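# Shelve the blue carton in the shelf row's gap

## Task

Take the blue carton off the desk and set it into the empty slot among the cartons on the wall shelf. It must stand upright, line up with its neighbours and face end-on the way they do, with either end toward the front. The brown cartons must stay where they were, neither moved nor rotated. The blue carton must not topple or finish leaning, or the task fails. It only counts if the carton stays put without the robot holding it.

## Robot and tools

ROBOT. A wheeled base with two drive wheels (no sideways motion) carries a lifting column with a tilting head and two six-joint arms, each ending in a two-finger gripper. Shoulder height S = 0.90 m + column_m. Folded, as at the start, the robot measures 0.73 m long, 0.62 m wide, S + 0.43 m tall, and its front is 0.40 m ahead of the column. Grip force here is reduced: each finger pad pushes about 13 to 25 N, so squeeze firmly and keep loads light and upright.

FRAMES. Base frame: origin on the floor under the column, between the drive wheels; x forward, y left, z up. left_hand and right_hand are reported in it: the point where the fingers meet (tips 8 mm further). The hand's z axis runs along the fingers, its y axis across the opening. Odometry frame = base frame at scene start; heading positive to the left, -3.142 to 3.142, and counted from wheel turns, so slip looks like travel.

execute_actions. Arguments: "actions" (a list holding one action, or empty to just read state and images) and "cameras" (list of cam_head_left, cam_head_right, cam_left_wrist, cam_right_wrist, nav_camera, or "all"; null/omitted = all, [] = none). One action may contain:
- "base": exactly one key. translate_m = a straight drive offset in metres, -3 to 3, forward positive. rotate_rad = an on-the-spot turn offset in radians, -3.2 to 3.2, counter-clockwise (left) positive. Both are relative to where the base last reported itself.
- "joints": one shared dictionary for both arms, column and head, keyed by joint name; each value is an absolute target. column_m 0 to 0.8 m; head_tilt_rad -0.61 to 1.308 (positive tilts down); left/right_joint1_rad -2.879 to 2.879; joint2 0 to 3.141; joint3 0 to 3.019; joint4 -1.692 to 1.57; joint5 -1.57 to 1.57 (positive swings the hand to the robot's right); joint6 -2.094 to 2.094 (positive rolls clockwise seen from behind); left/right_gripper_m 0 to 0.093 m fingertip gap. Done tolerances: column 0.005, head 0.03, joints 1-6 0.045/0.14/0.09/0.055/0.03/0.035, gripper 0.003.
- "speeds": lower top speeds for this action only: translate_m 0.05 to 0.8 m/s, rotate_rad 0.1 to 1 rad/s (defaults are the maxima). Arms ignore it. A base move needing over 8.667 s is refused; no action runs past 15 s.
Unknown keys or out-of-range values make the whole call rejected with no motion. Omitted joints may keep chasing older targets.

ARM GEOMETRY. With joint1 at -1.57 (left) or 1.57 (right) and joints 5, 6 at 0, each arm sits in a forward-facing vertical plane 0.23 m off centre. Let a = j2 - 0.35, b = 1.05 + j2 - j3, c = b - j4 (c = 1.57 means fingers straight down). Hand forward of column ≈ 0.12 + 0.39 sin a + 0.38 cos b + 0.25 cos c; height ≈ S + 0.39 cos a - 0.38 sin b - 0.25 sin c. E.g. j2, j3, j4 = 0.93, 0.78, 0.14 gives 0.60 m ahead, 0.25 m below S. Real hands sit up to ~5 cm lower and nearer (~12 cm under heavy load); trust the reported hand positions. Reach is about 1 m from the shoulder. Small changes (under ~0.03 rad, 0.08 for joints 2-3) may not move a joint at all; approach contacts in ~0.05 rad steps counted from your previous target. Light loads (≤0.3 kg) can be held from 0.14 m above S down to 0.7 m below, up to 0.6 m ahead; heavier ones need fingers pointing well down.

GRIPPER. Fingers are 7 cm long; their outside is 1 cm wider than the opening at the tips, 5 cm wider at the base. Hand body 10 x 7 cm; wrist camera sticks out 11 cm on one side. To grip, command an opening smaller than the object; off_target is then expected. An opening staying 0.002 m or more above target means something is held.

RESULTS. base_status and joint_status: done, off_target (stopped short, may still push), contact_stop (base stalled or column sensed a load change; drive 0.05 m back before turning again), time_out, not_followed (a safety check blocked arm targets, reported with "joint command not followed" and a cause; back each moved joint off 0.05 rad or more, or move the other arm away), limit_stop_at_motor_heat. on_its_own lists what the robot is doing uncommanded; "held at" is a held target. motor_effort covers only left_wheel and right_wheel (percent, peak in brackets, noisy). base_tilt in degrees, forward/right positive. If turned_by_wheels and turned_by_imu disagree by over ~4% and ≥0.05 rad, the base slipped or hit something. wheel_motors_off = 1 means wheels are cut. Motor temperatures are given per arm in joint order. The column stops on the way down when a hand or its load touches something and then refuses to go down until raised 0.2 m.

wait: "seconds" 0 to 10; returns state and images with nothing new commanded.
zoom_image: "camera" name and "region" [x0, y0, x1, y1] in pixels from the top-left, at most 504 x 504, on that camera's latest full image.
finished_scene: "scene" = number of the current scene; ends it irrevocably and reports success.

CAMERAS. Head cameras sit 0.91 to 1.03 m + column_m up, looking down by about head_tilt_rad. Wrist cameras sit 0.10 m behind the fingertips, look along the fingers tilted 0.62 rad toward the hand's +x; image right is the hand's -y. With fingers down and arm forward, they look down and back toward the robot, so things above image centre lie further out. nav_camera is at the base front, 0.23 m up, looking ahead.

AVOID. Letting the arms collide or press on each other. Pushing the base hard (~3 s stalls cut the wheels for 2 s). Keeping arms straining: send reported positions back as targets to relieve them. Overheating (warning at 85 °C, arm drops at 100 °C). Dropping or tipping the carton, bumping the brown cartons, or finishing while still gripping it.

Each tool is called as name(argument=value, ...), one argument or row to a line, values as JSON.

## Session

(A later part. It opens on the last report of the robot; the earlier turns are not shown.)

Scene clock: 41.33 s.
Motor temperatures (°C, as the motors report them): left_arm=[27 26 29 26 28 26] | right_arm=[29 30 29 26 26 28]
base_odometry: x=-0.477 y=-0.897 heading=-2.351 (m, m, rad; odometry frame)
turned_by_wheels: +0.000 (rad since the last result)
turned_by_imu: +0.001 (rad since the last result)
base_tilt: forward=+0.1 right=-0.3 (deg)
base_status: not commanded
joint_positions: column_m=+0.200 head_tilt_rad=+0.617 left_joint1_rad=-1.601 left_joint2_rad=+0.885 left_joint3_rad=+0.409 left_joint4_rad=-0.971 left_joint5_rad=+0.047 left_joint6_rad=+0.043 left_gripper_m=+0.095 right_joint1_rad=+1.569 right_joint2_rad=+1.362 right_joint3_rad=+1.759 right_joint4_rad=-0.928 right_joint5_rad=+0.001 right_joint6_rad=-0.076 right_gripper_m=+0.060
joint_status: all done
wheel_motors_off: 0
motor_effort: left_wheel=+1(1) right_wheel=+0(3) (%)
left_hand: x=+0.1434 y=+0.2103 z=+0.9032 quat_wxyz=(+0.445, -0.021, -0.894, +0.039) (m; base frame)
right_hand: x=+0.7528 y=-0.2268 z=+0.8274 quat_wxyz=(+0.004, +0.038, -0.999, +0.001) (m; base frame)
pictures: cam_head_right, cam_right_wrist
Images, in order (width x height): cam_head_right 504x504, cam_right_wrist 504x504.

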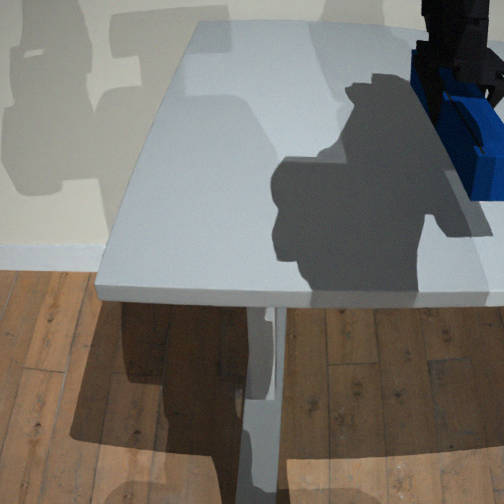

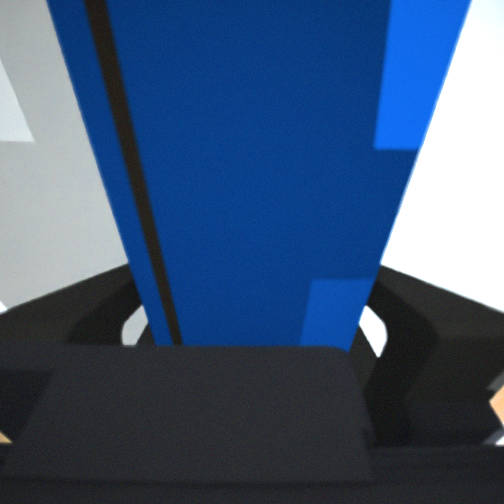

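execute_actions(
  actions=[
    {"joints":{"column_m":0.45,"right_joint6_rad":0.0,"head_tilt_rad":0.4}},
  ],
  cameras=[],
)

execute_actions(
  actions=[
    {"base":{"translate_m":-0.9},"speeds":{"translate_m":0.4}},
  ],
  cameras=[],
)

execute_actions(
  actions=[
    {"base":{"rotate_rad":-2.7},"speeds":{"rotate_rad":0.6}},
  ],
  cameras=["cam_head_right","cam_right_wrist","nav_camera"],
)

Scene clock: 45.53 s.
Motor temperatures (°C, as the motors report them): left_arm=[27 26 29 26 28 26] | right_arm=[29 31 30 26 26 28]
base_odometry: x=-0.477 y=-0.897 heading=-2.351 (m, m, rad; odometry frame)
turned_by_wheels: +0.000 (rad since the last result)
turned_by_imu: +0.002 (rad since the last result)
base_tilt: forward=+0.3 right=-0.3 (deg)
base_status: not commanded
joint_positions: column_m=+0.450 head_tilt_rad=+0.418 left_joint1_rad=-1.601 left_joint2_rad=+0.885 left_joint3_rad=+0.409 left_joint4_rad=-0.971 left_joint5_rad=+0.047 left_joint6_rad=+0.043 left_gripper_m=+0.095 right_joint1_rad=+1.569 right_joint2_rad=+1.363 right_joint3_rad=+1.759 right_joint4_rad=-0.928 right_joint5_rad=+0.001 right_joint6_rad=-0.009 right_gripper_m=+0.060
joint_status: all done
wheel_motors_off: 0
motor_effort: left_wheel=+1(1) right_wheel=-2(2) (%)
left_hand: x=+0.1434 y=+0.2103 z=+1.1533 quat_wxyz=(+0.445, -0.021, -0.894, +0.039) (m; base frame)
right_hand: x=+0.7527 y=-0.2268 z=+1.0772 quat_wxyz=(+0.004, +0.004, -1.000, +0.001) (m; base frame)
pictures: none
No camera images: the call's "cameras" was empty. Leave "cameras" out to get every camera's image.

Scene clock: 49.17 s.
Motor temperatures (°C, as the motors report them): left_arm=[27 26 29 26 28 26] | right_arm=[29 31 30 26 26 28]
base_odometry: x=+0.157 y=-0.257 heading=-2.352 (m, m, rad; odometry frame)
turned_by_wheels: -0.001 (rad since the last result)
turned_by_imu: -0.001 (rad since the last result)
base_tilt: forward=+0.2 right=-0.3 (deg)
base_status: done
joint_positions: column_m=+0.450 head_tilt_rad=+0.418 left_joint1_rad=-1.601 left_joint2_rad=+0.885 left_joint3_rad=+0.409 left_joint4_rad=-0.971 left_joint5_rad=+0.047 left_joint6_rad=+0.043 left_gripper_m=+0.095 right_joint1_rad=+1.569 right_joint2_rad=+1.363 right_joint3_rad=+1.759 right_joint4_rad=-0.928 right_joint5_rad=+0.001 right_joint6_rad=-0.009 right_gripper_m=+0.060
joint_status: not commanded
wheel_motors_off: 0
motor_effort: left_wheel=-2(57) right_wheel=+1(64) (%)
left_hand: x=+0.1432 y=+0.2104 z=+1.1533 quat_wxyz=(+0.445, -0.021, -0.894, +0.039) (m; base frame)
right_hand: x=+0.7527 y=-0.2268 z=+1.0772 quat_wxyz=(+0.004, +0.004, -1.000, +0.001) (m; base frame)
pictures: none
No camera images: the call's "cameras" was empty. Leave "cameras" out to get every camera's image.

Scene clock: 54.57 s.
Motor temperatures (°C, as the motors report them): left_arm=[27 26 29 26 28 26] | right_arm=[29 31 30 26 26 28]
base_odometry: x=+0.157 y=-0.257 heading=+1.232 (m, m, rad; odometry frame)
turned_by_wheels: -2.700 (rad since the last result)
turned_by_imu: -2.672 (rad since the last result)
base_tilt: forward=+0.1 right=-0.5 (deg)
base_status: done
joint_positions: column_m=+0.450 head_tilt_rad=+0.418 left_joint1_rad=-1.601 left_joint2_rad=+0.885 left_joint3_rad=+0.409 left_joint4_rad=-0.971 left_joint5_rad=+0.047 left_joint6_rad=+0.043 left_gripper_m=+0.095 right_joint1_rad=+1.569 right_joint2_rad=+1.363 right_joint3_rad=+1.759 right_joint4_rad=-0.928 right_joint5_rad=+0.000 right_joint6_rad=-0.009 right_gripper_m=+0.060
joint_status: not commanded
wheel_motors_off: 0
motor_effort: left_wheel=+1(55) right_wheel=+0(48) (%)
left_hand: x=+0.1432 y=+0.2104 z=+1.1533 quat_wxyz=(+0.445, -0.021, -0.894, +0.039) (m; base frame)
right_hand: x=+0.7527 y=-0.2267 z=+1.0772 quat_wxyz=(+0.004, +0.004, -1.000, +0.001) (m; base frame)
pictures: cam_head_right, cam_right_wrist, nav_camera
Images, in order (width x height): cam_head_right 504x504, cam_right_wrist 504x504, nav_camera 504x504.

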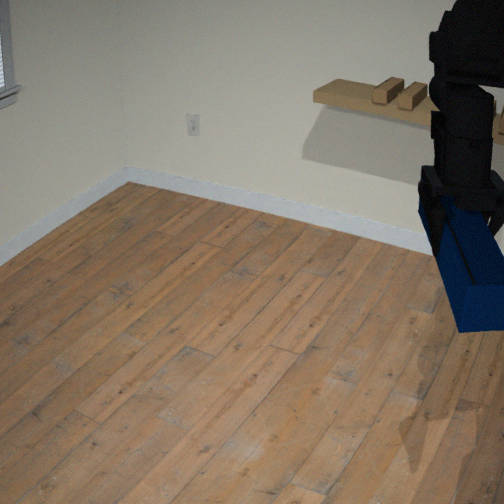

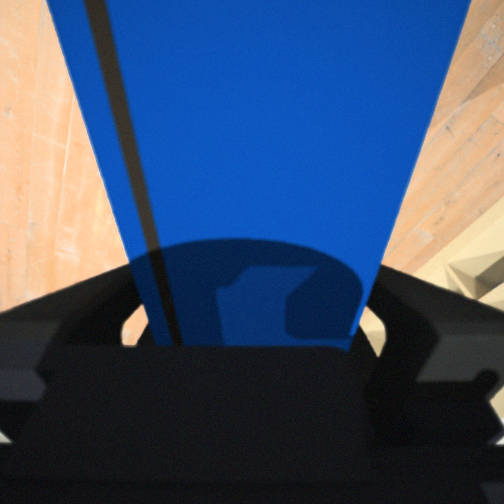

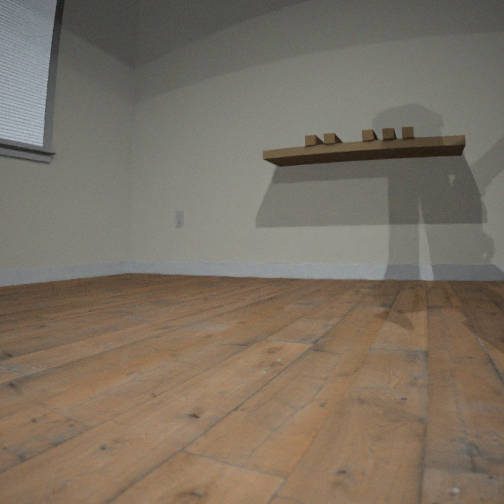

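execute_actions(
  actions=[
    {"base":{"rotate_rad":0.4},"speeds":{"rotate_rad":0.6}},
  ],
  cameras=[],
)

execute_actions(
  actions=[
    {"base":{"translate_m":0.97},"speeds":{"translate_m":0.5}},
  ],
  cameras=[],
)

execute_actions(
  actions=[
    {"base":{"rotate_rad":-0.81},"speeds":{"rotate_rad":0.6},"joints":{"head_tilt_rad":0.3}},
  ],
  cameras=["cam_head_left","cam_head_right","nav_camera"],
)

Scene clock: 56.43 s.
Motor temperatures (°C, as the motors report them): left_arm=[27 27 29 26 28 26] | right_arm=[29 31 30 26 26 28]
base_odometry: x=+0.157 y=-0.257 heading=+1.632 (m, m, rad; odometry frame)
turned_by_wheels: +0.400 (rad since the last result)
turned_by_imu: +0.399 (rad since the last result)
base_tilt: forward=+0.2 right=-0.3 (deg)
base_status: done
joint_positions: column_m=+0.450 head_tilt_rad=+0.418 left_joint1_rad=-1.601 left_joint2_rad=+0.885 left_joint3_rad=+0.409 left_joint4_rad=-0.971 left_joint5_rad=+0.047 left_joint6_rad=+0.043 left_gripper_m=+0.095 right_joint1_rad=+1.569 right_joint2_rad=+1.363 right_joint3_rad=+1.759 right_joint4_rad=-0.928 right_joint5_rad=+0.000 right_joint6_rad=-0.009 right_gripper_m=+0.060
joint_status: not commanded
wheel_motors_off: 0
motor_effort: left_wheel=-1(23) right_wheel=-1(22) (%)
left_hand: x=+0.1432 y=+0.2104 z=+1.1533 quat_wxyz=(+0.445, -0.021, -0.894, +0.039) (m; base frame)
right_hand: x=+0.7527 y=-0.2263 z=+1.0772 quat_wxyz=(+0.004, +0.004, -1.000, +0.001) (m; base frame)
pictures: none
No camera images: the call's "cameras" was empty. Leave "cameras" out to get every camera's image.

Scene clock: 59.90 s.
Motor temperatures (°C, as the motors report them): left_arm=[27 27 29 26 28 26] | right_arm=[29 31 30 26 26 28]
base_odometry: x=+0.098 y=+0.711 heading=+1.630 (m, m, rad; odometry frame)
turned_by_wheels: -0.002 (rad since the last result)
turned_by_imu: +0.002 (rad since the last result)
base_tilt: forward=+0.2 right=-0.3 (deg)
base_status: done
joint_positions: column_m=+0.450 head_tilt_rad=+0.418 left_joint1_rad=-1.601 left_joint2_rad=+0.885 left_joint3_rad=+0.410 left_joint4_rad=-0.971 left_joint5_rad=+0.047 left_joint6_rad=+0.043 left_gripper_m=+0.095 right_joint1_rad=+1.569 right_joint2_rad=+1.363 right_joint3_rad=+1.759 right_joint4_rad=-0.929 right_joint5_rad=+0.000 right_joint6_rad=-0.009 right_gripper_m=+0.060
joint_status: not commanded
wheel_motors_off: 0
motor_effort: left_wheel=-1(45) right_wheel=+2(61) (%)
left_hand: x=+0.1440 y=+0.2103 z=+1.1531 quat_wxyz=(+0.444, -0.021, -0.895, +0.039) (m; base frame)
right_hand: x=+0.7526 y=-0.2263 z=+1.0772 quat_wxyz=(+0.005, +0.004, -1.000, +0.001) (m; base frame)
pictures: none
No camera images: the call's "cameras" was empty. Leave "cameras" out to get every camera's image.

Scene clock: 62.20 s.
Motor temperatures (°C, as the motors report them): left_arm=[27 27 29 26 28 26] | right_arm=[29 32 31 26 26 28]
base_odometry: x=+0.098 y=+0.711 heading=+0.820 (m, m, rad; odometry frame)
turned_by_wheels: -0.809 (rad since the last result)
turned_by_imu: -0.797 (rad since the last result)
base_tilt: forward=+0.2 right=-0.4 (deg)
base_status: done
joint_positions: column_m=+0.450 head_tilt_rad=+0.319 left_joint1_rad=-1.601 left_joint2_rad=+0.885 left_joint3_rad=+0.410 left_joint4_rad=-0.971 left_joint5_rad=+0.047 left_joint6_rad=+0.043 left_gripper_m=+0.095 right_joint1_rad=+1.569 right_joint2_rad=+1.363 right_joint3_rad=+1.759 right_joint4_rad=-0.929 right_joint5_rad=+0.000 right_joint6_rad=-0.009 right_gripper_m=+0.060
joint_status: all done
wheel_motors_off: 0
motor_effort: left_wheel=+1(41) right_wheel=+1(54) (%)
left_hand: x=+0.1440 y=+0.2103 z=+1.1531 quat_wxyz=(+0.444, -0.021, -0.895, +0.039) (m; base frame)
right_hand: x=+0.7526 y=-0.2263 z=+1.0772 quat_wxyz=(+0.005, +0.004, -1.000, +0.001) (m; base frame)
pictures: cam_head_left, cam_head_right, nav_camera
Images, in order (width x height): cam_head_left 504x504, cam_head_right 504x504, nav_camera 504x504.

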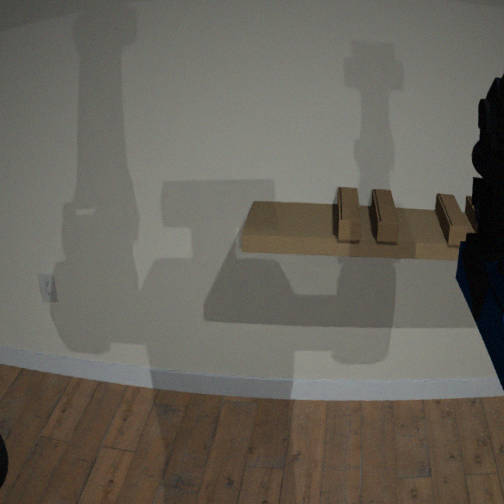

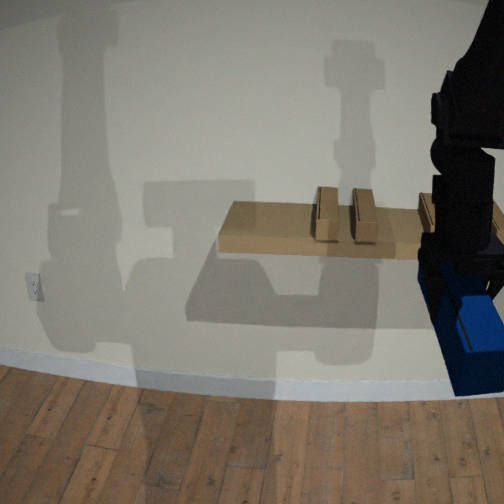

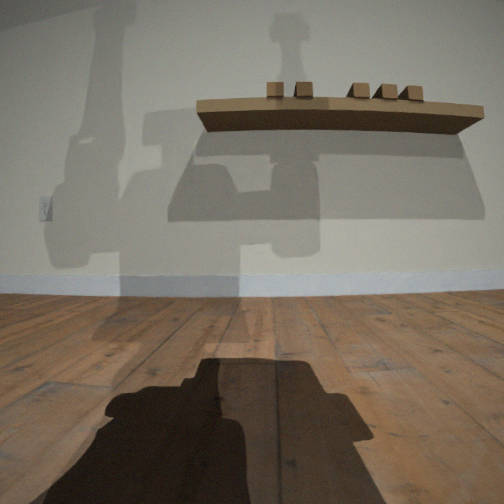

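zoom_image(
  camera="nav_camera",
  region=[180,60,500,160],
)

Region (180, 60, 500, 160) of nav_camera's 504x504 image, scaled by 1.575, with more detail than that image has; it fills the top 158 rows of this view, and the rest is white.

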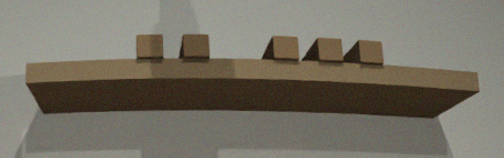

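execute_actions(
  actions=[
    {"base":{"translate_m":0.5},"speeds":{"translate_m":0.4},"joints":{"head_tilt_rad":0.55}},
  ],
  cameras=["cam_head_left","cam_head_right","nav_camera"],
)

Scene clock: 65.17 s.
Motor temperatures (°C, as the motors report them): left_arm=[27 27 29 26 28 26] | right_arm=[29 32 31 26 26 28]
base_odometry: x=+0.439 y=+1.077 heading=+0.819 (m, m, rad; odometry frame)
turned_by_wheels: -0.001 (rad since the last result)
turned_by_imu: +0.001 (rad since the last result)
base_tilt: forward=+0.0 right=-0.3 (deg)
base_status: done
joint_positions: column_m=+0.450 head_tilt_rad=+0.554 left_joint1_rad=-1.601 left_joint2_rad=+0.885 left_joint3_rad=+0.410 left_joint4_rad=-0.971 left_joint5_rad=+0.047 left_joint6_rad=+0.043 left_gripper_m=+0.095 right_joint1_rad=+1.569 right_joint2_rad=+1.363 right_joint3_rad=+1.759 right_joint4_rad=-0.929 right_joint5_rad=+0.000 right_joint6_rad=-0.009 right_gripper_m=+0.060
joint_status: all done
wheel_motors_off: 0
motor_effort: left_wheel=-2(52) right_wheel=+1(55) (%)
left_hand: x=+0.1440 y=+0.2103 z=+1.1531 quat_wxyz=(+0.444, -0.021, -0.895, +0.039) (m; base frame)
right_hand: x=+0.7526 y=-0.2263 z=+1.0772 quat_wxyz=(+0.005, +0.004, -1.000, +0.001) (m; base frame)
pictures: cam_head_left, cam_head_right, nav_camera
Images, in order (width x height): cam_head_left 504x504, cam_head_right 504x504, nav_camera 504x504.

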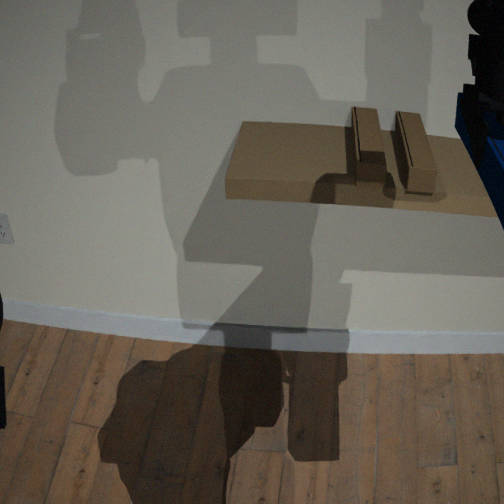

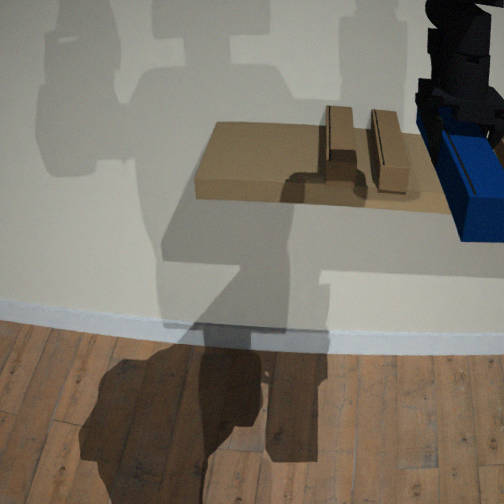

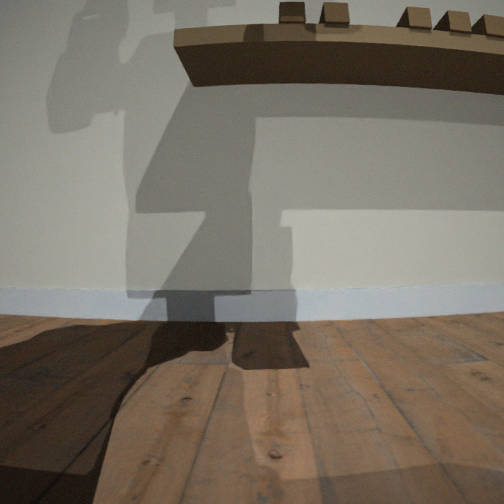

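execute_actions(
  actions=[
    {"base":{"rotate_rad":-0.075},"speeds":{"rotate_rad":0.4}},
  ],
  cameras=["nav_camera"],
)

execute_actions(
  actions=[
    {"base":{"translate_m":0.45},"speeds":{"translate_m":0.4},"joints":{"head_tilt_rad":0.75}},
  ],
  cameras=["cam_head_left","cam_head_right","nav_camera","cam_right_wrist"],
)

Scene clock: 66.40 s.
Motor temperatures (°C, as the motors report them): left_arm=[27 27 29 26 28 26] | right_arm=[29 32 31 26 26 28]
base_odometry: x=+0.440 y=+1.077 heading=+0.746 (m, m, rad; odometry frame)
turned_by_wheels: -0.073 (rad since the last result)
turned_by_imu: -0.070 (rad since the last result)
base_tilt: forward=+0.1 right=-0.3 (deg)
base_status: done
joint_positions: column_m=+0.450 head_tilt_rad=+0.554 left_joint1_rad=-1.601 left_joint2_rad=+0.885 left_joint3_rad=+0.410 left_joint4_rad=-0.971 left_joint5_rad=+0.047 left_joint6_rad=+0.043 left_gripper_m=+0.095 right_joint1_rad=+1.568 right_joint2_rad=+1.363 right_joint3_rad=+1.759 right_joint4_rad=-0.929 right_joint5_rad=+0.000 right_joint6_rad=-0.009 right_gripper_m=+0.060
joint_status: not commanded
wheel_motors_off: 0
motor_effort: left_wheel=+0(46) right_wheel=+0(47) (%)
left_hand: x=+0.1440 y=+0.2103 z=+1.1531 quat_wxyz=(+0.444, -0.021, -0.895, +0.039) (m; base frame)
right_hand: x=+0.7526 y=-0.2272 z=+1.0772 quat_wxyz=(+0.005, +0.004, -1.000, +0.001) (m; base frame)
pictures: nav_camera
Images, in order (width x height): nav_camera 504x504.

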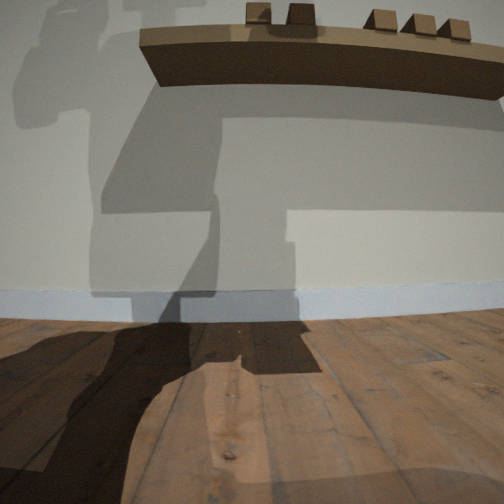

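Scene clock: 69.03 s.
Motor temperatures (°C, as the motors report them): left_arm=[27 27 29 26 28 26] | right_arm=[29 32 31 26 26 28]
base_odometry: x=+0.770 y=+1.382 heading=+0.745 (m, m, rad; odometry frame)
turned_by_wheels: -0.001 (rad since the last result)
turned_by_imu: +0.001 (rad since the last result)
base_tilt: forward=+0.2 right=-0.4 (deg)
base_status: done
joint_positions: column_m=+0.450 head_tilt_rad=+0.753 left_joint1_rad=-1.601 left_joint2_rad=+0.885 left_joint3_rad=+0.410 left_joint4_rad=-0.971 left_joint5_rad=+0.047 left_joint6_rad=+0.043 left_gripper_m=+0.095 right_joint1_rad=+1.568 right_joint2_rad=+1.363 right_joint3_rad=+1.759 right_joint4_rad=-0.929 right_joint5_rad=+0.000 right_joint6_rad=-0.009 right_gripper_m=+0.060
joint_status: all done
wheel_motors_off: 0
motor_effort: left_wheel=-2(33) right_wheel=-3(55) (%)
left_hand: x=+0.1438 y=+0.2103 z=+1.1531 quat_wxyz=(+0.445, -0.021, -0.895, +0.039) (m; base frame)
right_hand: x=+0.7526 y=-0.2272 z=+1.0772 quat_wxyz=(+0.005, +0.004, -1.000, +0.001) (m; base frame)
pictures: cam_head_left, cam_head_right, cam_right_wrist, nav_camera
Images, in order (width x height): cam_head_left 504x504, cam_head_right 504x504, cam_right_wrist 504x504, nav_camera 504x504.

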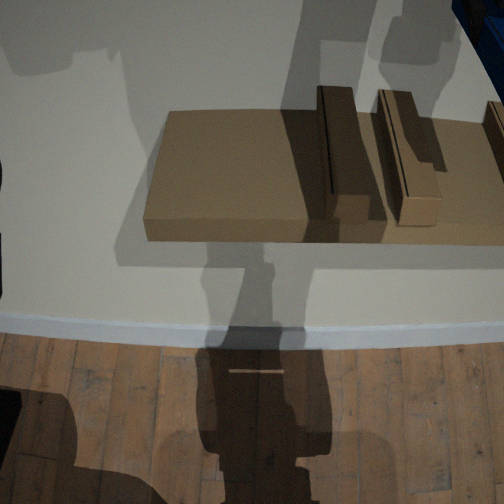

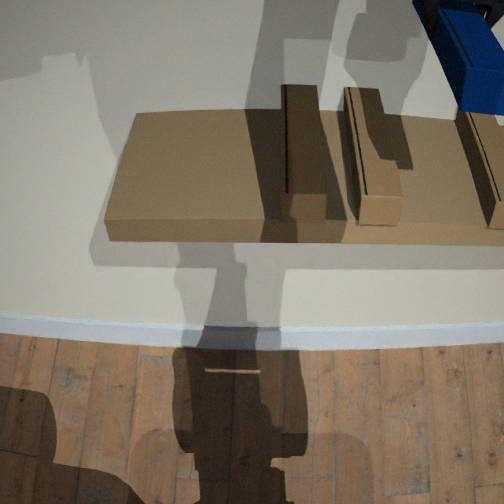

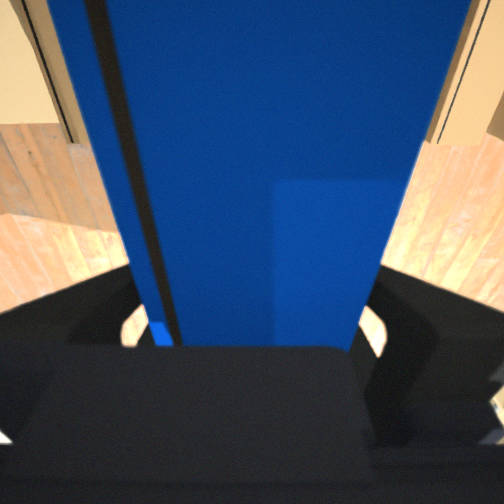

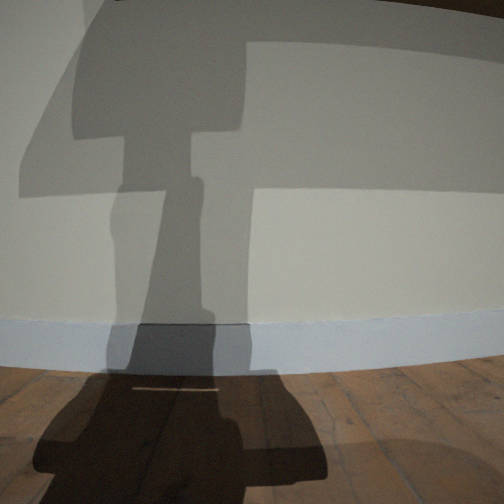

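execute_actions(
  actions=[
    {"base":{"rotate_rad":-0.027},"speeds":{"rotate_rad":0.2}},
  ],
  cameras=[],
)

execute_actions(
  actions=[
    {"base":{"translate_m":0.11},"speeds":{"translate_m":0.15},"joints":{"column_m":0.33}},
  ],
  cameras=["cam_head_left","cam_head_right","cam_right_wrist"],
)

Scene clock: 70.60 s.
Motor temperatures (°C, as the motors report them): left_arm=[27 27 29 26 28 26] | right_arm=[29 32 31 26 26 28]
base_odometry: x=+0.770 y=+1.383 heading=+0.721 (m, m, rad; odometry frame)
turned_by_wheels: -0.025 (rad since the last result)
turned_by_imu: -0.023 (rad since the last result)
base_tilt: forward=+0.1 right=-0.3 (deg)
base_status: done
joint_positions: column_m=+0.450 head_tilt_rad=+0.753 left_joint1_rad=-1.601 left_joint2_rad=+0.885 left_joint3_rad=+0.410 left_joint4_rad=-0.971 left_joint5_rad=+0.047 left_joint6_rad=+0.043 left_gripper_m=+0.095 right_joint1_rad=+1.567 right_joint2_rad=+1.363 right_joint3_rad=+1.759 right_joint4_rad=-0.929 right_joint5_rad=+0.000 right_joint6_rad=-0.009 right_gripper_m=+0.060
joint_status: not commanded
wheel_motors_off: 0
motor_effort: left_wheel=+1(46) right_wheel=-2(48) (%)
left_hand: x=+0.1438 y=+0.2103 z=+1.1531 quat_wxyz=(+0.445, -0.021, -0.895, +0.039) (m; base frame)
right_hand: x=+0.7526 y=-0.2276 z=+1.0772 quat_wxyz=(+0.005, +0.003, -1.000, +0.002) (m; base frame)
pictures: none
No camera images: the call's "cameras" was empty. Leave "cameras" out to get every camera's image.

Scene clock: 72.73 s.
Motor temperatures (°C, as the motors report them): left_arm=[27 27 29 26 28 26] | right_arm=[29 32 31 26 26 28]
base_odometry: x=+0.853 y=+1.455 heading=+0.719 (m, m, rad; odometry frame)
turned_by_wheels: -0.002 (rad since the last result)
turned_by_imu: -0.001 (rad since the last result)
base_tilt: forward=+0.1 right=-0.3 (deg)
base_status: done
joint_positions: column_m=+0.330 head_tilt_rad=+0.753 left_joint1_rad=-1.601 left_joint2_rad=+0.884 left_joint3_rad=+0.410 left_joint4_rad=-0.971 left_joint5_rad=+0.047 left_joint6_rad=+0.043 left_gripper_m=+0.095 right_joint1_rad=+1.567 right_joint2_rad=+1.364 right_joint3_rad=+1.759 right_joint4_rad=-0.929 right_joint5_rad=+0.000 right_joint6_rad=-0.009 right_gripper_m=+0.060
joint_status: all done
wheel_motors_off: 0
motor_effort: left_wheel=-2(39) right_wheel=+0(48) (%)
left_hand: x=+0.1443 y=+0.2103 z=+1.0331 quat_wxyz=(+0.444, -0.022, -0.895, +0.039) (m; base frame)
right_hand: x=+0.7523 y=-0.2276 z=+0.9568 quat_wxyz=(+0.005, +0.003, -1.000, +0.002) (m; base frame)
pictures: cam_head_left, cam_head_right, cam_right_wrist
Images, in order (width x height): cam_head_left 504x504, cam_head_right 504x504, cam_right_wrist 504x504.

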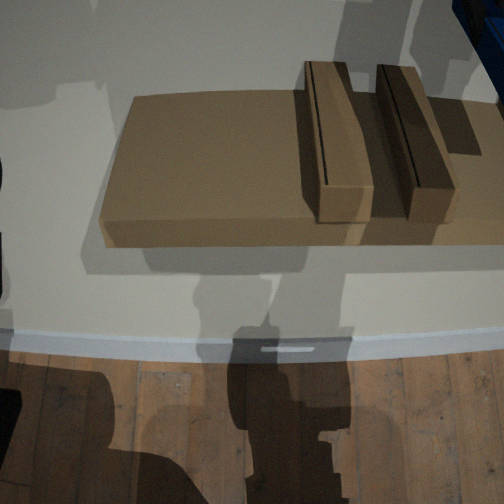

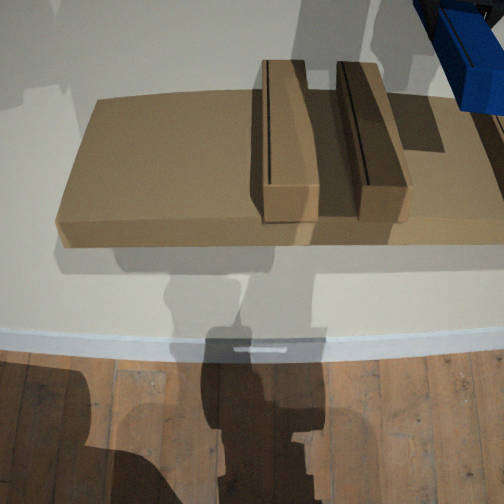

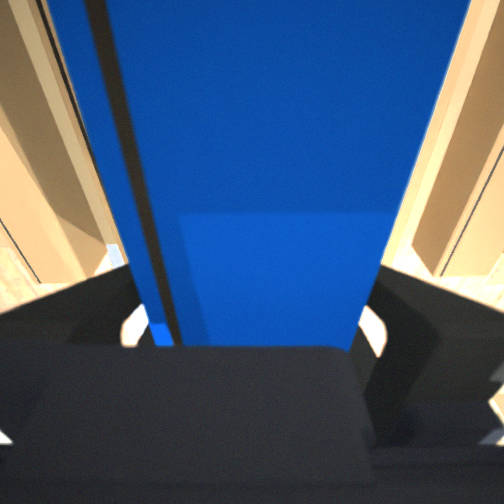

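execute_actions(
  actions=[
    {"joints":{"column_m":0.27,"head_tilt_rad":0.65}},
  ],
  cameras=["cam_head_left","cam_head_right","cam_right_wrist"],
)

Scene clock: 74.57 s.
Motor temperatures (°C, as the motors report them): left_arm=[27 27 29 26 28 26] | right_arm=[29 32 31 26 26 28]
base_odometry: x=+0.853 y=+1.455 heading=+0.719 (m, m, rad; odometry frame)
turned_by_wheels: +0.000 (rad since the last result)
turned_by_imu: +0.001 (rad since the last result)
base_tilt: forward=+0.1 right=-0.3 (deg)
base_status: not commanded
joint_positions: column_m=+0.270 head_tilt_rad=+0.667 left_joint1_rad=-1.601 left_joint2_rad=+0.884 left_joint3_rad=+0.410 left_joint4_rad=-0.971 left_joint5_rad=+0.047 left_joint6_rad=+0.043 left_gripper_m=+0.095 right_joint1_rad=+1.567 right_joint2_rad=+1.364 right_joint3_rad=+1.759 right_joint4_rad=-0.929 right_joint5_rad=+0.000 right_joint6_rad=-0.009 right_gripper_m=+0.060
joint_status: all done
wheel_motors_off: 0
motor_effort: left_wheel=-2(2) right_wheel=+2(2) (%)
left_hand: x=+0.1443 y=+0.2103 z=+0.9731 quat_wxyz=(+0.444, -0.022, -0.895, +0.039) (m; base frame)
right_hand: x=+0.7522 y=-0.2276 z=+0.8966 quat_wxyz=(+0.005, +0.003, -1.000, +0.002) (m; base frame)
pictures: cam_head_left, cam_head_right, cam_right_wrist
Images, in order (width x height): cam_head_left 504x504, cam_head_right 504x504, cam_right_wrist 504x504.

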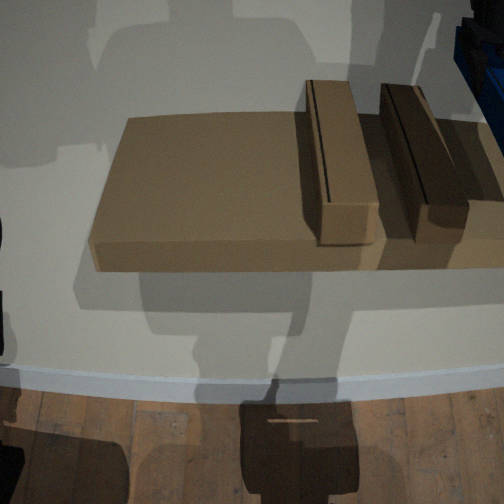

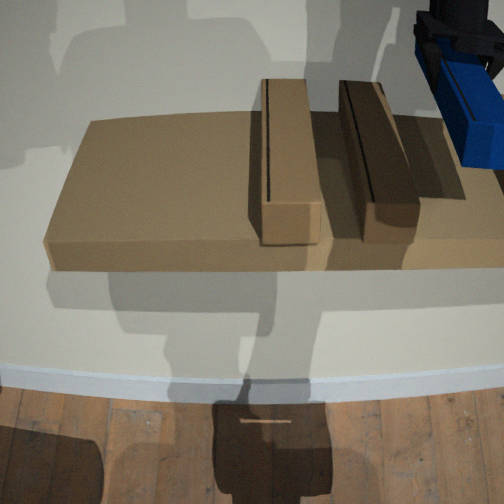

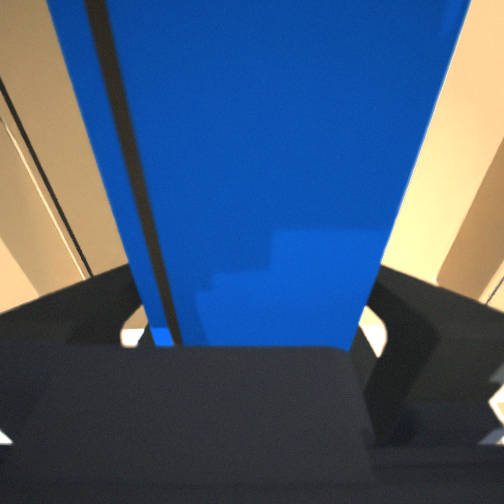

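execute_actions(
  actions=[
    {"joints":{"column_m":0.21}},
  ],
  cameras=["cam_head_left","cam_head_right","cam_right_wrist"],
)

Scene clock: 76.10 s.
Motor temperatures (°C, as the motors report them): left_arm=[27 27 29 26 28 26] | right_arm=[29 32 31 26 26 28]
base_odometry: x=+0.853 y=+1.455 heading=+0.719 (m, m, rad; odometry frame)
turned_by_wheels: +0.000 (rad since the last result)
turned_by_imu: +0.001 (rad since the last result)
base_tilt: forward=+0.2 right=-0.3 (deg)
base_status: not commanded
joint_positions: column_m=+0.210 head_tilt_rad=+0.667 left_joint1_rad=-1.601 left_joint2_rad=+0.884 left_joint3_rad=+0.410 left_joint4_rad=-0.971 left_joint5_rad=+0.047 left_joint6_rad=+0.043 left_gripper_m=+0.095 right_joint1_rad=+1.567 right_joint2_rad=+1.364 right_joint3_rad=+1.759 right_joint4_rad=-0.929 right_joint5_rad=+0.000 right_joint6_rad=-0.009 right_gripper_m=+0.060
joint_status: all done
wheel_motors_off: 0
motor_effort: left_wheel=-2(3) right_wheel=+2(3) (%)
left_hand: x=+0.1443 y=+0.2103 z=+0.9131 quat_wxyz=(+0.444, -0.022, -0.895, +0.039) (m; base frame)
right_hand: x=+0.7522 y=-0.2276 z=+0.8366 quat_wxyz=(+0.005, +0.003, -1.000, +0.002) (m; base frame)
pictures: cam_head_left, cam_head_right, cam_right_wrist
Images, in order (width x height): cam_head_left 504x504, cam_head_right 504x504, cam_right_wrist 504x504.

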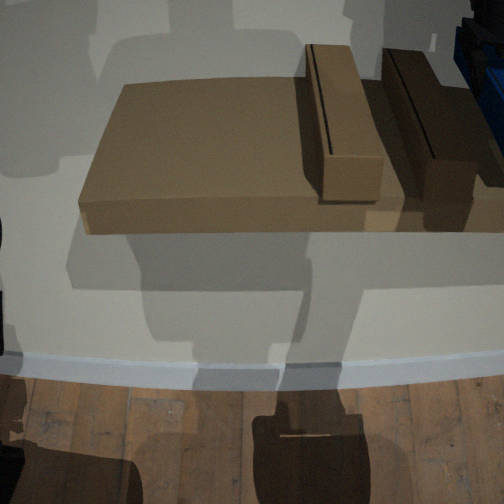

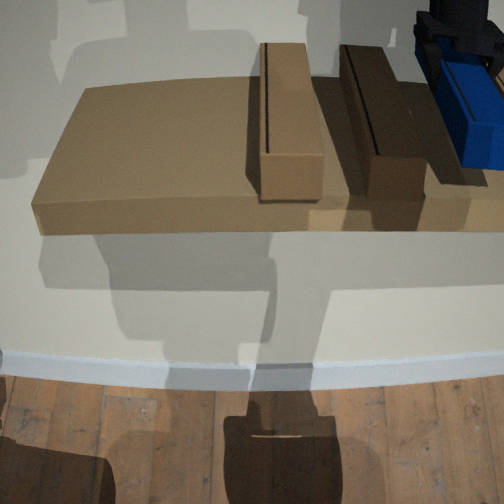

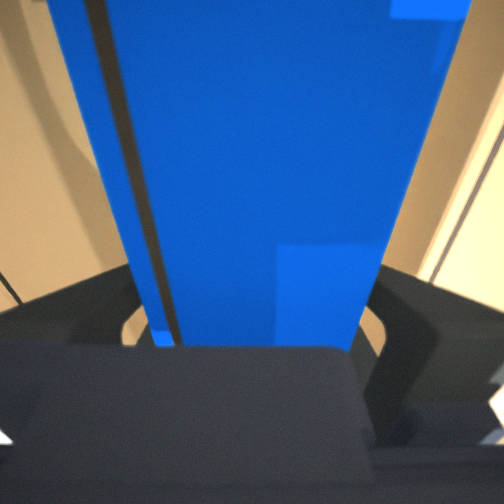

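execute_actions(
  actions=[
    {"joints":{"column_m":0.175}},
  ],
  cameras=["cam_head_right","cam_right_wrist"],
)

zoom_image(
  camera="cam_head_right",
  region=[304,0,504,200],
)

Scene clock: 77.33 s.
Motor temperatures (°C, as the motors report them): left_arm=[27 27 29 26 28 26] | right_arm=[29 32 31 26 26 28]
base_odometry: x=+0.853 y=+1.455 heading=+0.719 (m, m, rad; odometry frame)
turned_by_wheels: +0.000 (rad since the last result)
turned_by_imu: +0.001 (rad since the last result)
base_tilt: forward=+0.2 right=-0.4 (deg)
base_status: not commanded
joint_positions: column_m=+0.175 head_tilt_rad=+0.667 left_joint1_rad=-1.601 left_joint2_rad=+0.884 left_joint3_rad=+0.410 left_joint4_rad=-0.971 left_joint5_rad=+0.047 left_joint6_rad=+0.043 left_gripper_m=+0.095 right_joint1_rad=+1.567 right_joint2_rad=+1.365 right_joint3_rad=+1.759 right_joint4_rad=-0.929 right_joint5_rad=+0.000 right_joint6_rad=-0.009 right_gripper_m=+0.060
joint_status: all done
wheel_motors_off: 0
motor_effort: left_wheel=-3(2) right_wheel=+3(3) (%)
left_hand: x=+0.1443 y=+0.2103 z=+0.8781 quat_wxyz=(+0.444, -0.022, -0.895, +0.039) (m; base frame)
right_hand: x=+0.7520 y=-0.2276 z=+0.8011 quat_wxyz=(+0.006, +0.003, -1.000, +0.002) (m; base frame)
pictures: cam_head_right, cam_right_wrist
Images, in order (width x height): cam_head_right 504x504, cam_right_wrist 504x504.

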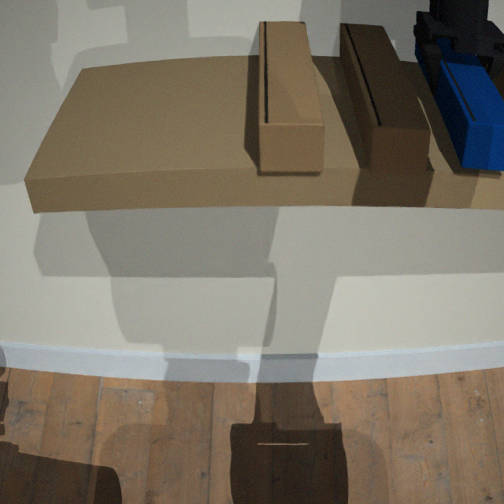

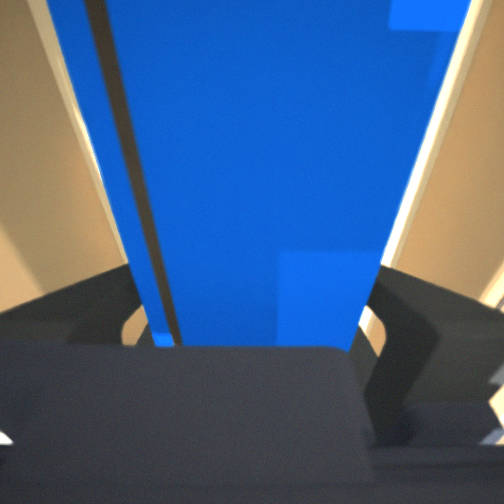

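Region (304, 0, 504, 200) of cam_head_right's 504x504 image, scaled by 2.520, with more detail than that image has.

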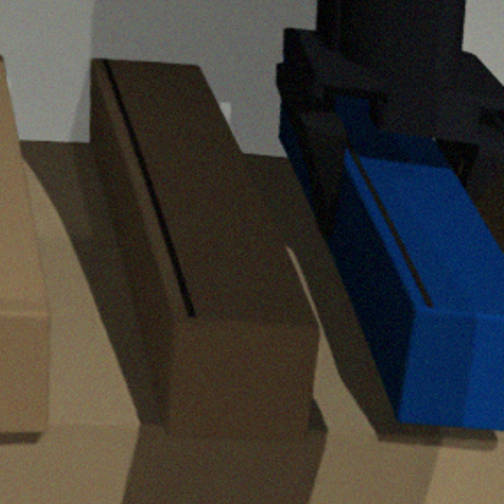

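execute_actions(
  actions=[
    {"joints":{"column_m":0.165}},
  ],
  cameras=["cam_head_right"],
)

zoom_image(
  camera="cam_head_right",
  region=[304,0,504,200],
)

Scene clock: 78.10 s.
Motor temperatures (°C, as the motors report them): left_arm=[27 27 29 26 28 26] | right_arm=[29 32 31 26 26 28]
base_odometry: x=+0.853 y=+1.455 heading=+0.719 (m, m, rad; odometry frame)
turned_by_wheels: +0.000 (rad since the last result)
turned_by_imu: +0.000 (rad since the last result)
base_tilt: forward=+0.1 right=-0.3 (deg)
base_status: not commanded
joint_positions: column_m=+0.165 head_tilt_rad=+0.667 left_joint1_rad=-1.601 left_joint2_rad=+0.884 left_joint3_rad=+0.410 left_joint4_rad=-0.971 left_joint5_rad=+0.047 left_joint6_rad=+0.043 left_gripper_m=+0.095 right_joint1_rad=+1.567 right_joint2_rad=+1.365 right_joint3_rad=+1.759 right_joint4_rad=-0.929 right_joint5_rad=+0.000 right_joint6_rad=-0.009 right_gripper_m=+0.060
joint_status: all done
wheel_motors_off: 0
motor_effort: left_wheel=-2(2) right_wheel=+2(2) (%)
left_hand: x=+0.1443 y=+0.2103 z=+0.8681 quat_wxyz=(+0.444, -0.022, -0.895, +0.039) (m; base frame)
right_hand: x=+0.7518 y=-0.2276 z=+0.7906 quat_wxyz=(+0.006, +0.003, -1.000, +0.002) (m; base frame)
pictures: cam_head_right
Images, in order (width x height): cam_head_right 504x504.

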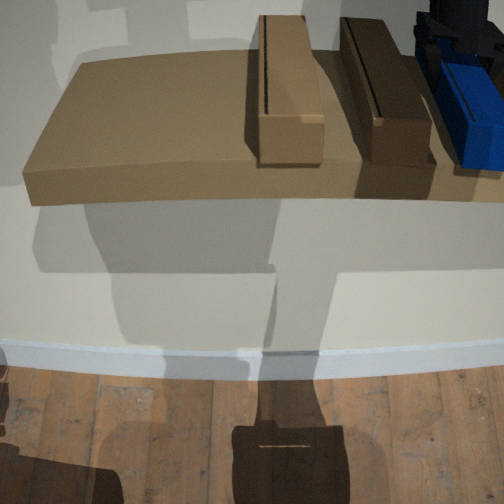

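Region (304, 0, 504, 200) of cam_head_right's 504x504 image, scaled by 2.520, with more detail than that image has.

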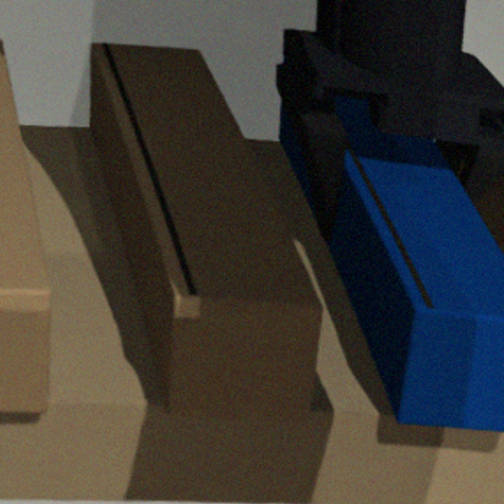

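execute_actions(
  actions=[
    {"base":{"translate_m":0.025},"speeds":{"translate_m":0.05}},
  ],
  cameras=[],
)

execute_actions(
  actions=[
    {"joints":{"column_m":0.155}},
  ],
  cameras=["cam_head_right","cam_right_wrist"],
)

zoom_image(
  camera="cam_head_right",
  region=[304,0,504,200],
)

Scene clock: 79.47 s.
Motor temperatures (°C, as the motors report them): left_arm=[27 27 29 26 28 26] | right_arm=[29 32 31 26 26 28]
base_odometry: x=+0.872 y=+1.472 heading=+0.718 (m, m, rad; odometry frame)
turned_by_wheels: -0.001 (rad since the last result)
turned_by_imu: -0.001 (rad since the last result)
base_tilt: forward=+0.1 right=-0.3 (deg)
base_status: done
joint_positions: column_m=+0.165 head_tilt_rad=+0.666 left_joint1_rad=-1.601 left_joint2_rad=+0.884 left_joint3_rad=+0.410 left_joint4_rad=-0.971 left_joint5_rad=+0.047 left_joint6_rad=+0.043 left_gripper_m=+0.095 right_joint1_rad=+1.567 right_joint2_rad=+1.371 right_joint3_rad=+1.758 right_joint4_rad=-0.972 right_joint5_rad=+0.003 right_joint6_rad=-0.009 right_gripper_m=+0.060
joint_status: not commanded
wheel_motors_off: 0
motor_effort: left_wheel=+0(34) right_wheel=+2(31) (%)
left_hand: x=+0.1441 y=+0.2103 z=+0.8682 quat_wxyz=(+0.444, -0.021, -0.895, +0.039) (m; base frame)
right_hand: x=+0.7393 y=-0.2281 z=+0.7875 quat_wxyz=(+0.031, +0.003, -1.000, +0.003) (m; base frame)
pictures: none
No camera images: the call's "cameras" was empty. Leave "cameras" out to get every camera's image.

Scene clock: 80.17 s.
Motor temperatures (°C, as the motors report them): left_arm=[27 27 29 26 28 26] | right_arm=[29 32 31 26 26 28]
base_odometry: x=+0.872 y=+1.472 heading=+0.718 (m, m, rad; odometry frame)
turned_by_wheels: +0.000 (rad since the last result)
turned_by_imu: +0.000 (rad since the last result)
base_tilt: forward=+0.1 right=-0.3 (deg)
base_status: not commanded
joint_positions: column_m=+0.155 head_tilt_rad=+0.666 left_joint1_rad=-1.601 left_joint2_rad=+0.884 left_joint3_rad=+0.410 left_joint4_rad=-0.971 left_joint5_rad=+0.047 left_joint6_rad=+0.043 left_gripper_m=+0.095 right_joint1_rad=+1.567 right_joint2_rad=+1.361 right_joint3_rad=+1.758 right_joint4_rad=-0.984 right_joint5_rad=+0.002 right_joint6_rad=-0.009 right_gripper_m=+0.060
joint_status: all done
wheel_motors_off: 0
motor_effort: left_wheel=-1(1) right_wheel=+4(4) (%)
left_hand: x=+0.1441 y=+0.2103 z=+0.8582 quat_wxyz=(+0.444, -0.021, -0.895, +0.039) (m; base frame)
right_hand: x=+0.7392 y=-0.2278 z=+0.7835 quat_wxyz=(+0.032, +0.004, -0.999, +0.002) (m; base frame)
pictures: cam_head_right, cam_right_wrist
Images, in order (width x height): cam_head_right 504x504, cam_right_wrist 504x504.

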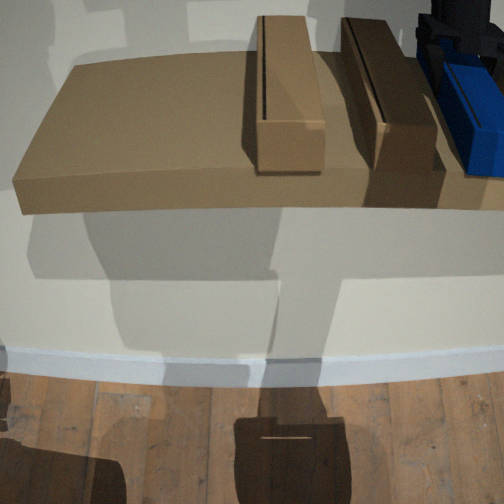

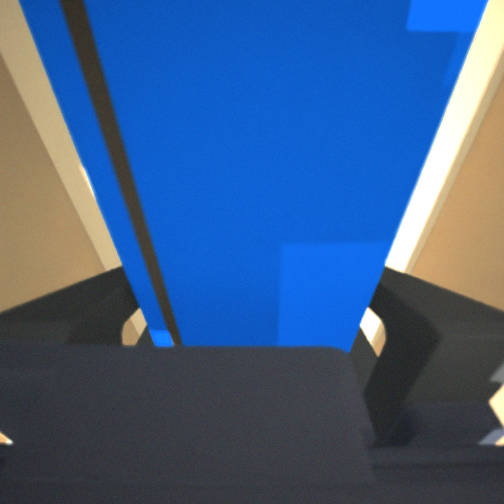

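Region (304, 0, 504, 200) of cam_head_right's 504x504 image, scaled by 2.520, with more detail than that image has.

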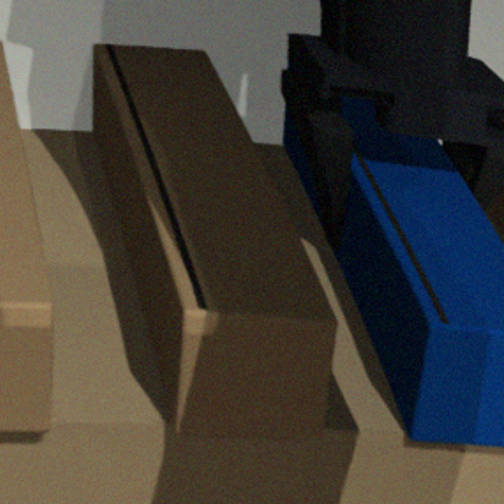

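execute_actions(
  actions=[
    {"joints":{"right_gripper_m":0.08}},
  ],
  cameras=["cam_right_wrist"],
)

execute_actions(
  actions=[
    {"joints":{"column_m":0.4}},
  ],
  cameras=["cam_head_right","cam_right_wrist"],
)

Scene clock: 80.93 s.
Motor temperatures (°C, as the motors report them): left_arm=[27 27 29 26 28 26] | right_arm=[29 32 31 26 26 28]
base_odometry: x=+0.872 y=+1.472 heading=+0.718 (m, m, rad; odometry frame)
turned_by_wheels: +0.000 (rad since the last result)
turned_by_imu: +0.000 (rad since the last result)
base_tilt: forward=+0.2 right=-0.3 (deg)
base_status: not commanded
joint_positions: column_m=+0.155 head_tilt_rad=+0.666 left_joint1_rad=-1.601 left_joint2_rad=+0.884 left_joint3_rad=+0.410 left_joint4_rad=-0.971 left_joint5_rad=+0.047 left_joint6_rad=+0.043 left_gripper_m=+0.095 right_joint1_rad=+1.567 right_joint2_rad=+1.362 right_joint3_rad=+1.758 right_joint4_rad=-0.964 right_joint5_rad=+0.001 right_joint6_rad=-0.009 right_gripper_m=+0.080
joint_status: all done
wheel_motors_off: 0
motor_effort: left_wheel=-3(4) right_wheel=+3(4) (%)
left_hand: x=+0.1441 y=+0.2103 z=+0.8582 quat_wxyz=(+0.444, -0.021, -0.895, +0.039) (m; base frame)
right_hand: x=+0.7438 y=-0.2278 z=+0.7830 quat_wxyz=(+0.022, +0.004, -1.000, +0.002) (m; base frame)
pictures: cam_right_wrist
Images, in order (width x height): cam_right_wrist 504x504.

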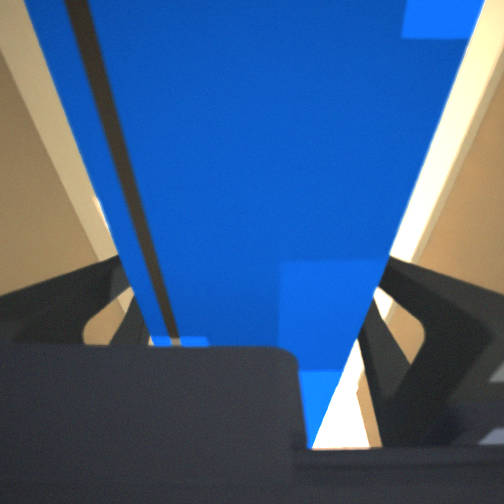

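Scene clock: 84.73 s.
Motor temperatures (°C, as the motors report them): left_arm=[27 27 29 26 28 26] | right_arm=[29 32 31 26 26 28]
base_odometry: x=+0.872 y=+1.472 heading=+0.718 (m, m, rad; odometry frame)
turned_by_wheels: +0.000 (rad since the last result)
turned_by_imu: +0.002 (rad since the last result)
base_tilt: forward=+0.2 right=-0.3 (deg)
base_status: not commanded
joint_positions: column_m=+0.400 head_tilt_rad=+0.666 left_joint1_rad=-1.601 left_joint2_rad=+0.884 left_joint3_rad=+0.410 left_joint4_rad=-0.971 left_joint5_rad=+0.047 left_joint6_rad=+0.043 left_gripper_m=+0.095 right_joint1_rad=+1.567 right_joint2_rad=+1.364 right_joint3_rad=+1.758 right_joint4_rad=-0.962 right_joint5_rad=+0.001 right_joint6_rad=-0.009 right_gripper_m=+0.080
joint_status: all done
wheel_motors_off: 0
motor_effort: left_wheel=-3(3) right_wheel=+1(3) (%)
left_hand: x=+0.1441 y=+0.2103 z=+1.1031 quat_wxyz=(+0.444, -0.021, -0.895, +0.039) (m; base frame)
right_hand: x=+0.7439 y=-0.2278 z=+1.0267 quat_wxyz=(+0.022, +0.004, -1.000, +0.002) (m; base frame)
pictures: cam_head_right, cam_right_wrist
Images, in order (width x height): cam_head_right 504x504, cam_right_wrist 504x504.

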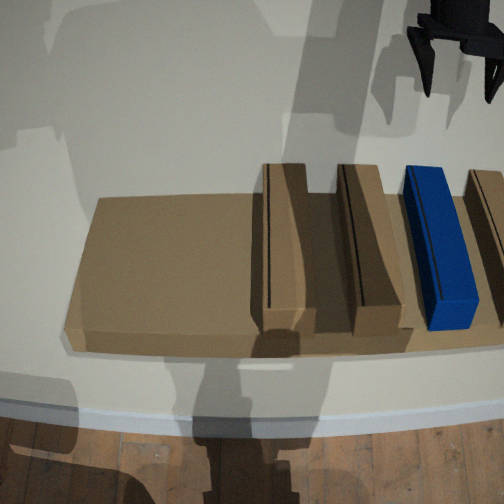

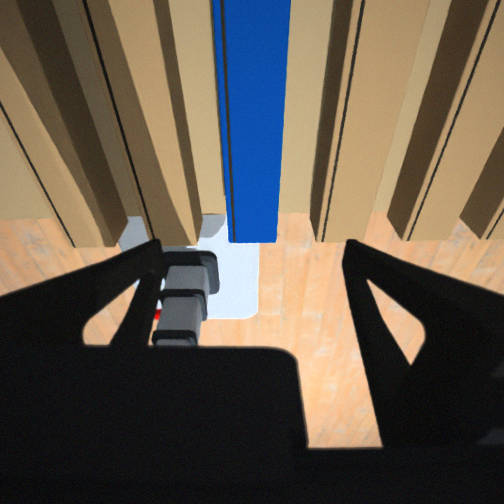

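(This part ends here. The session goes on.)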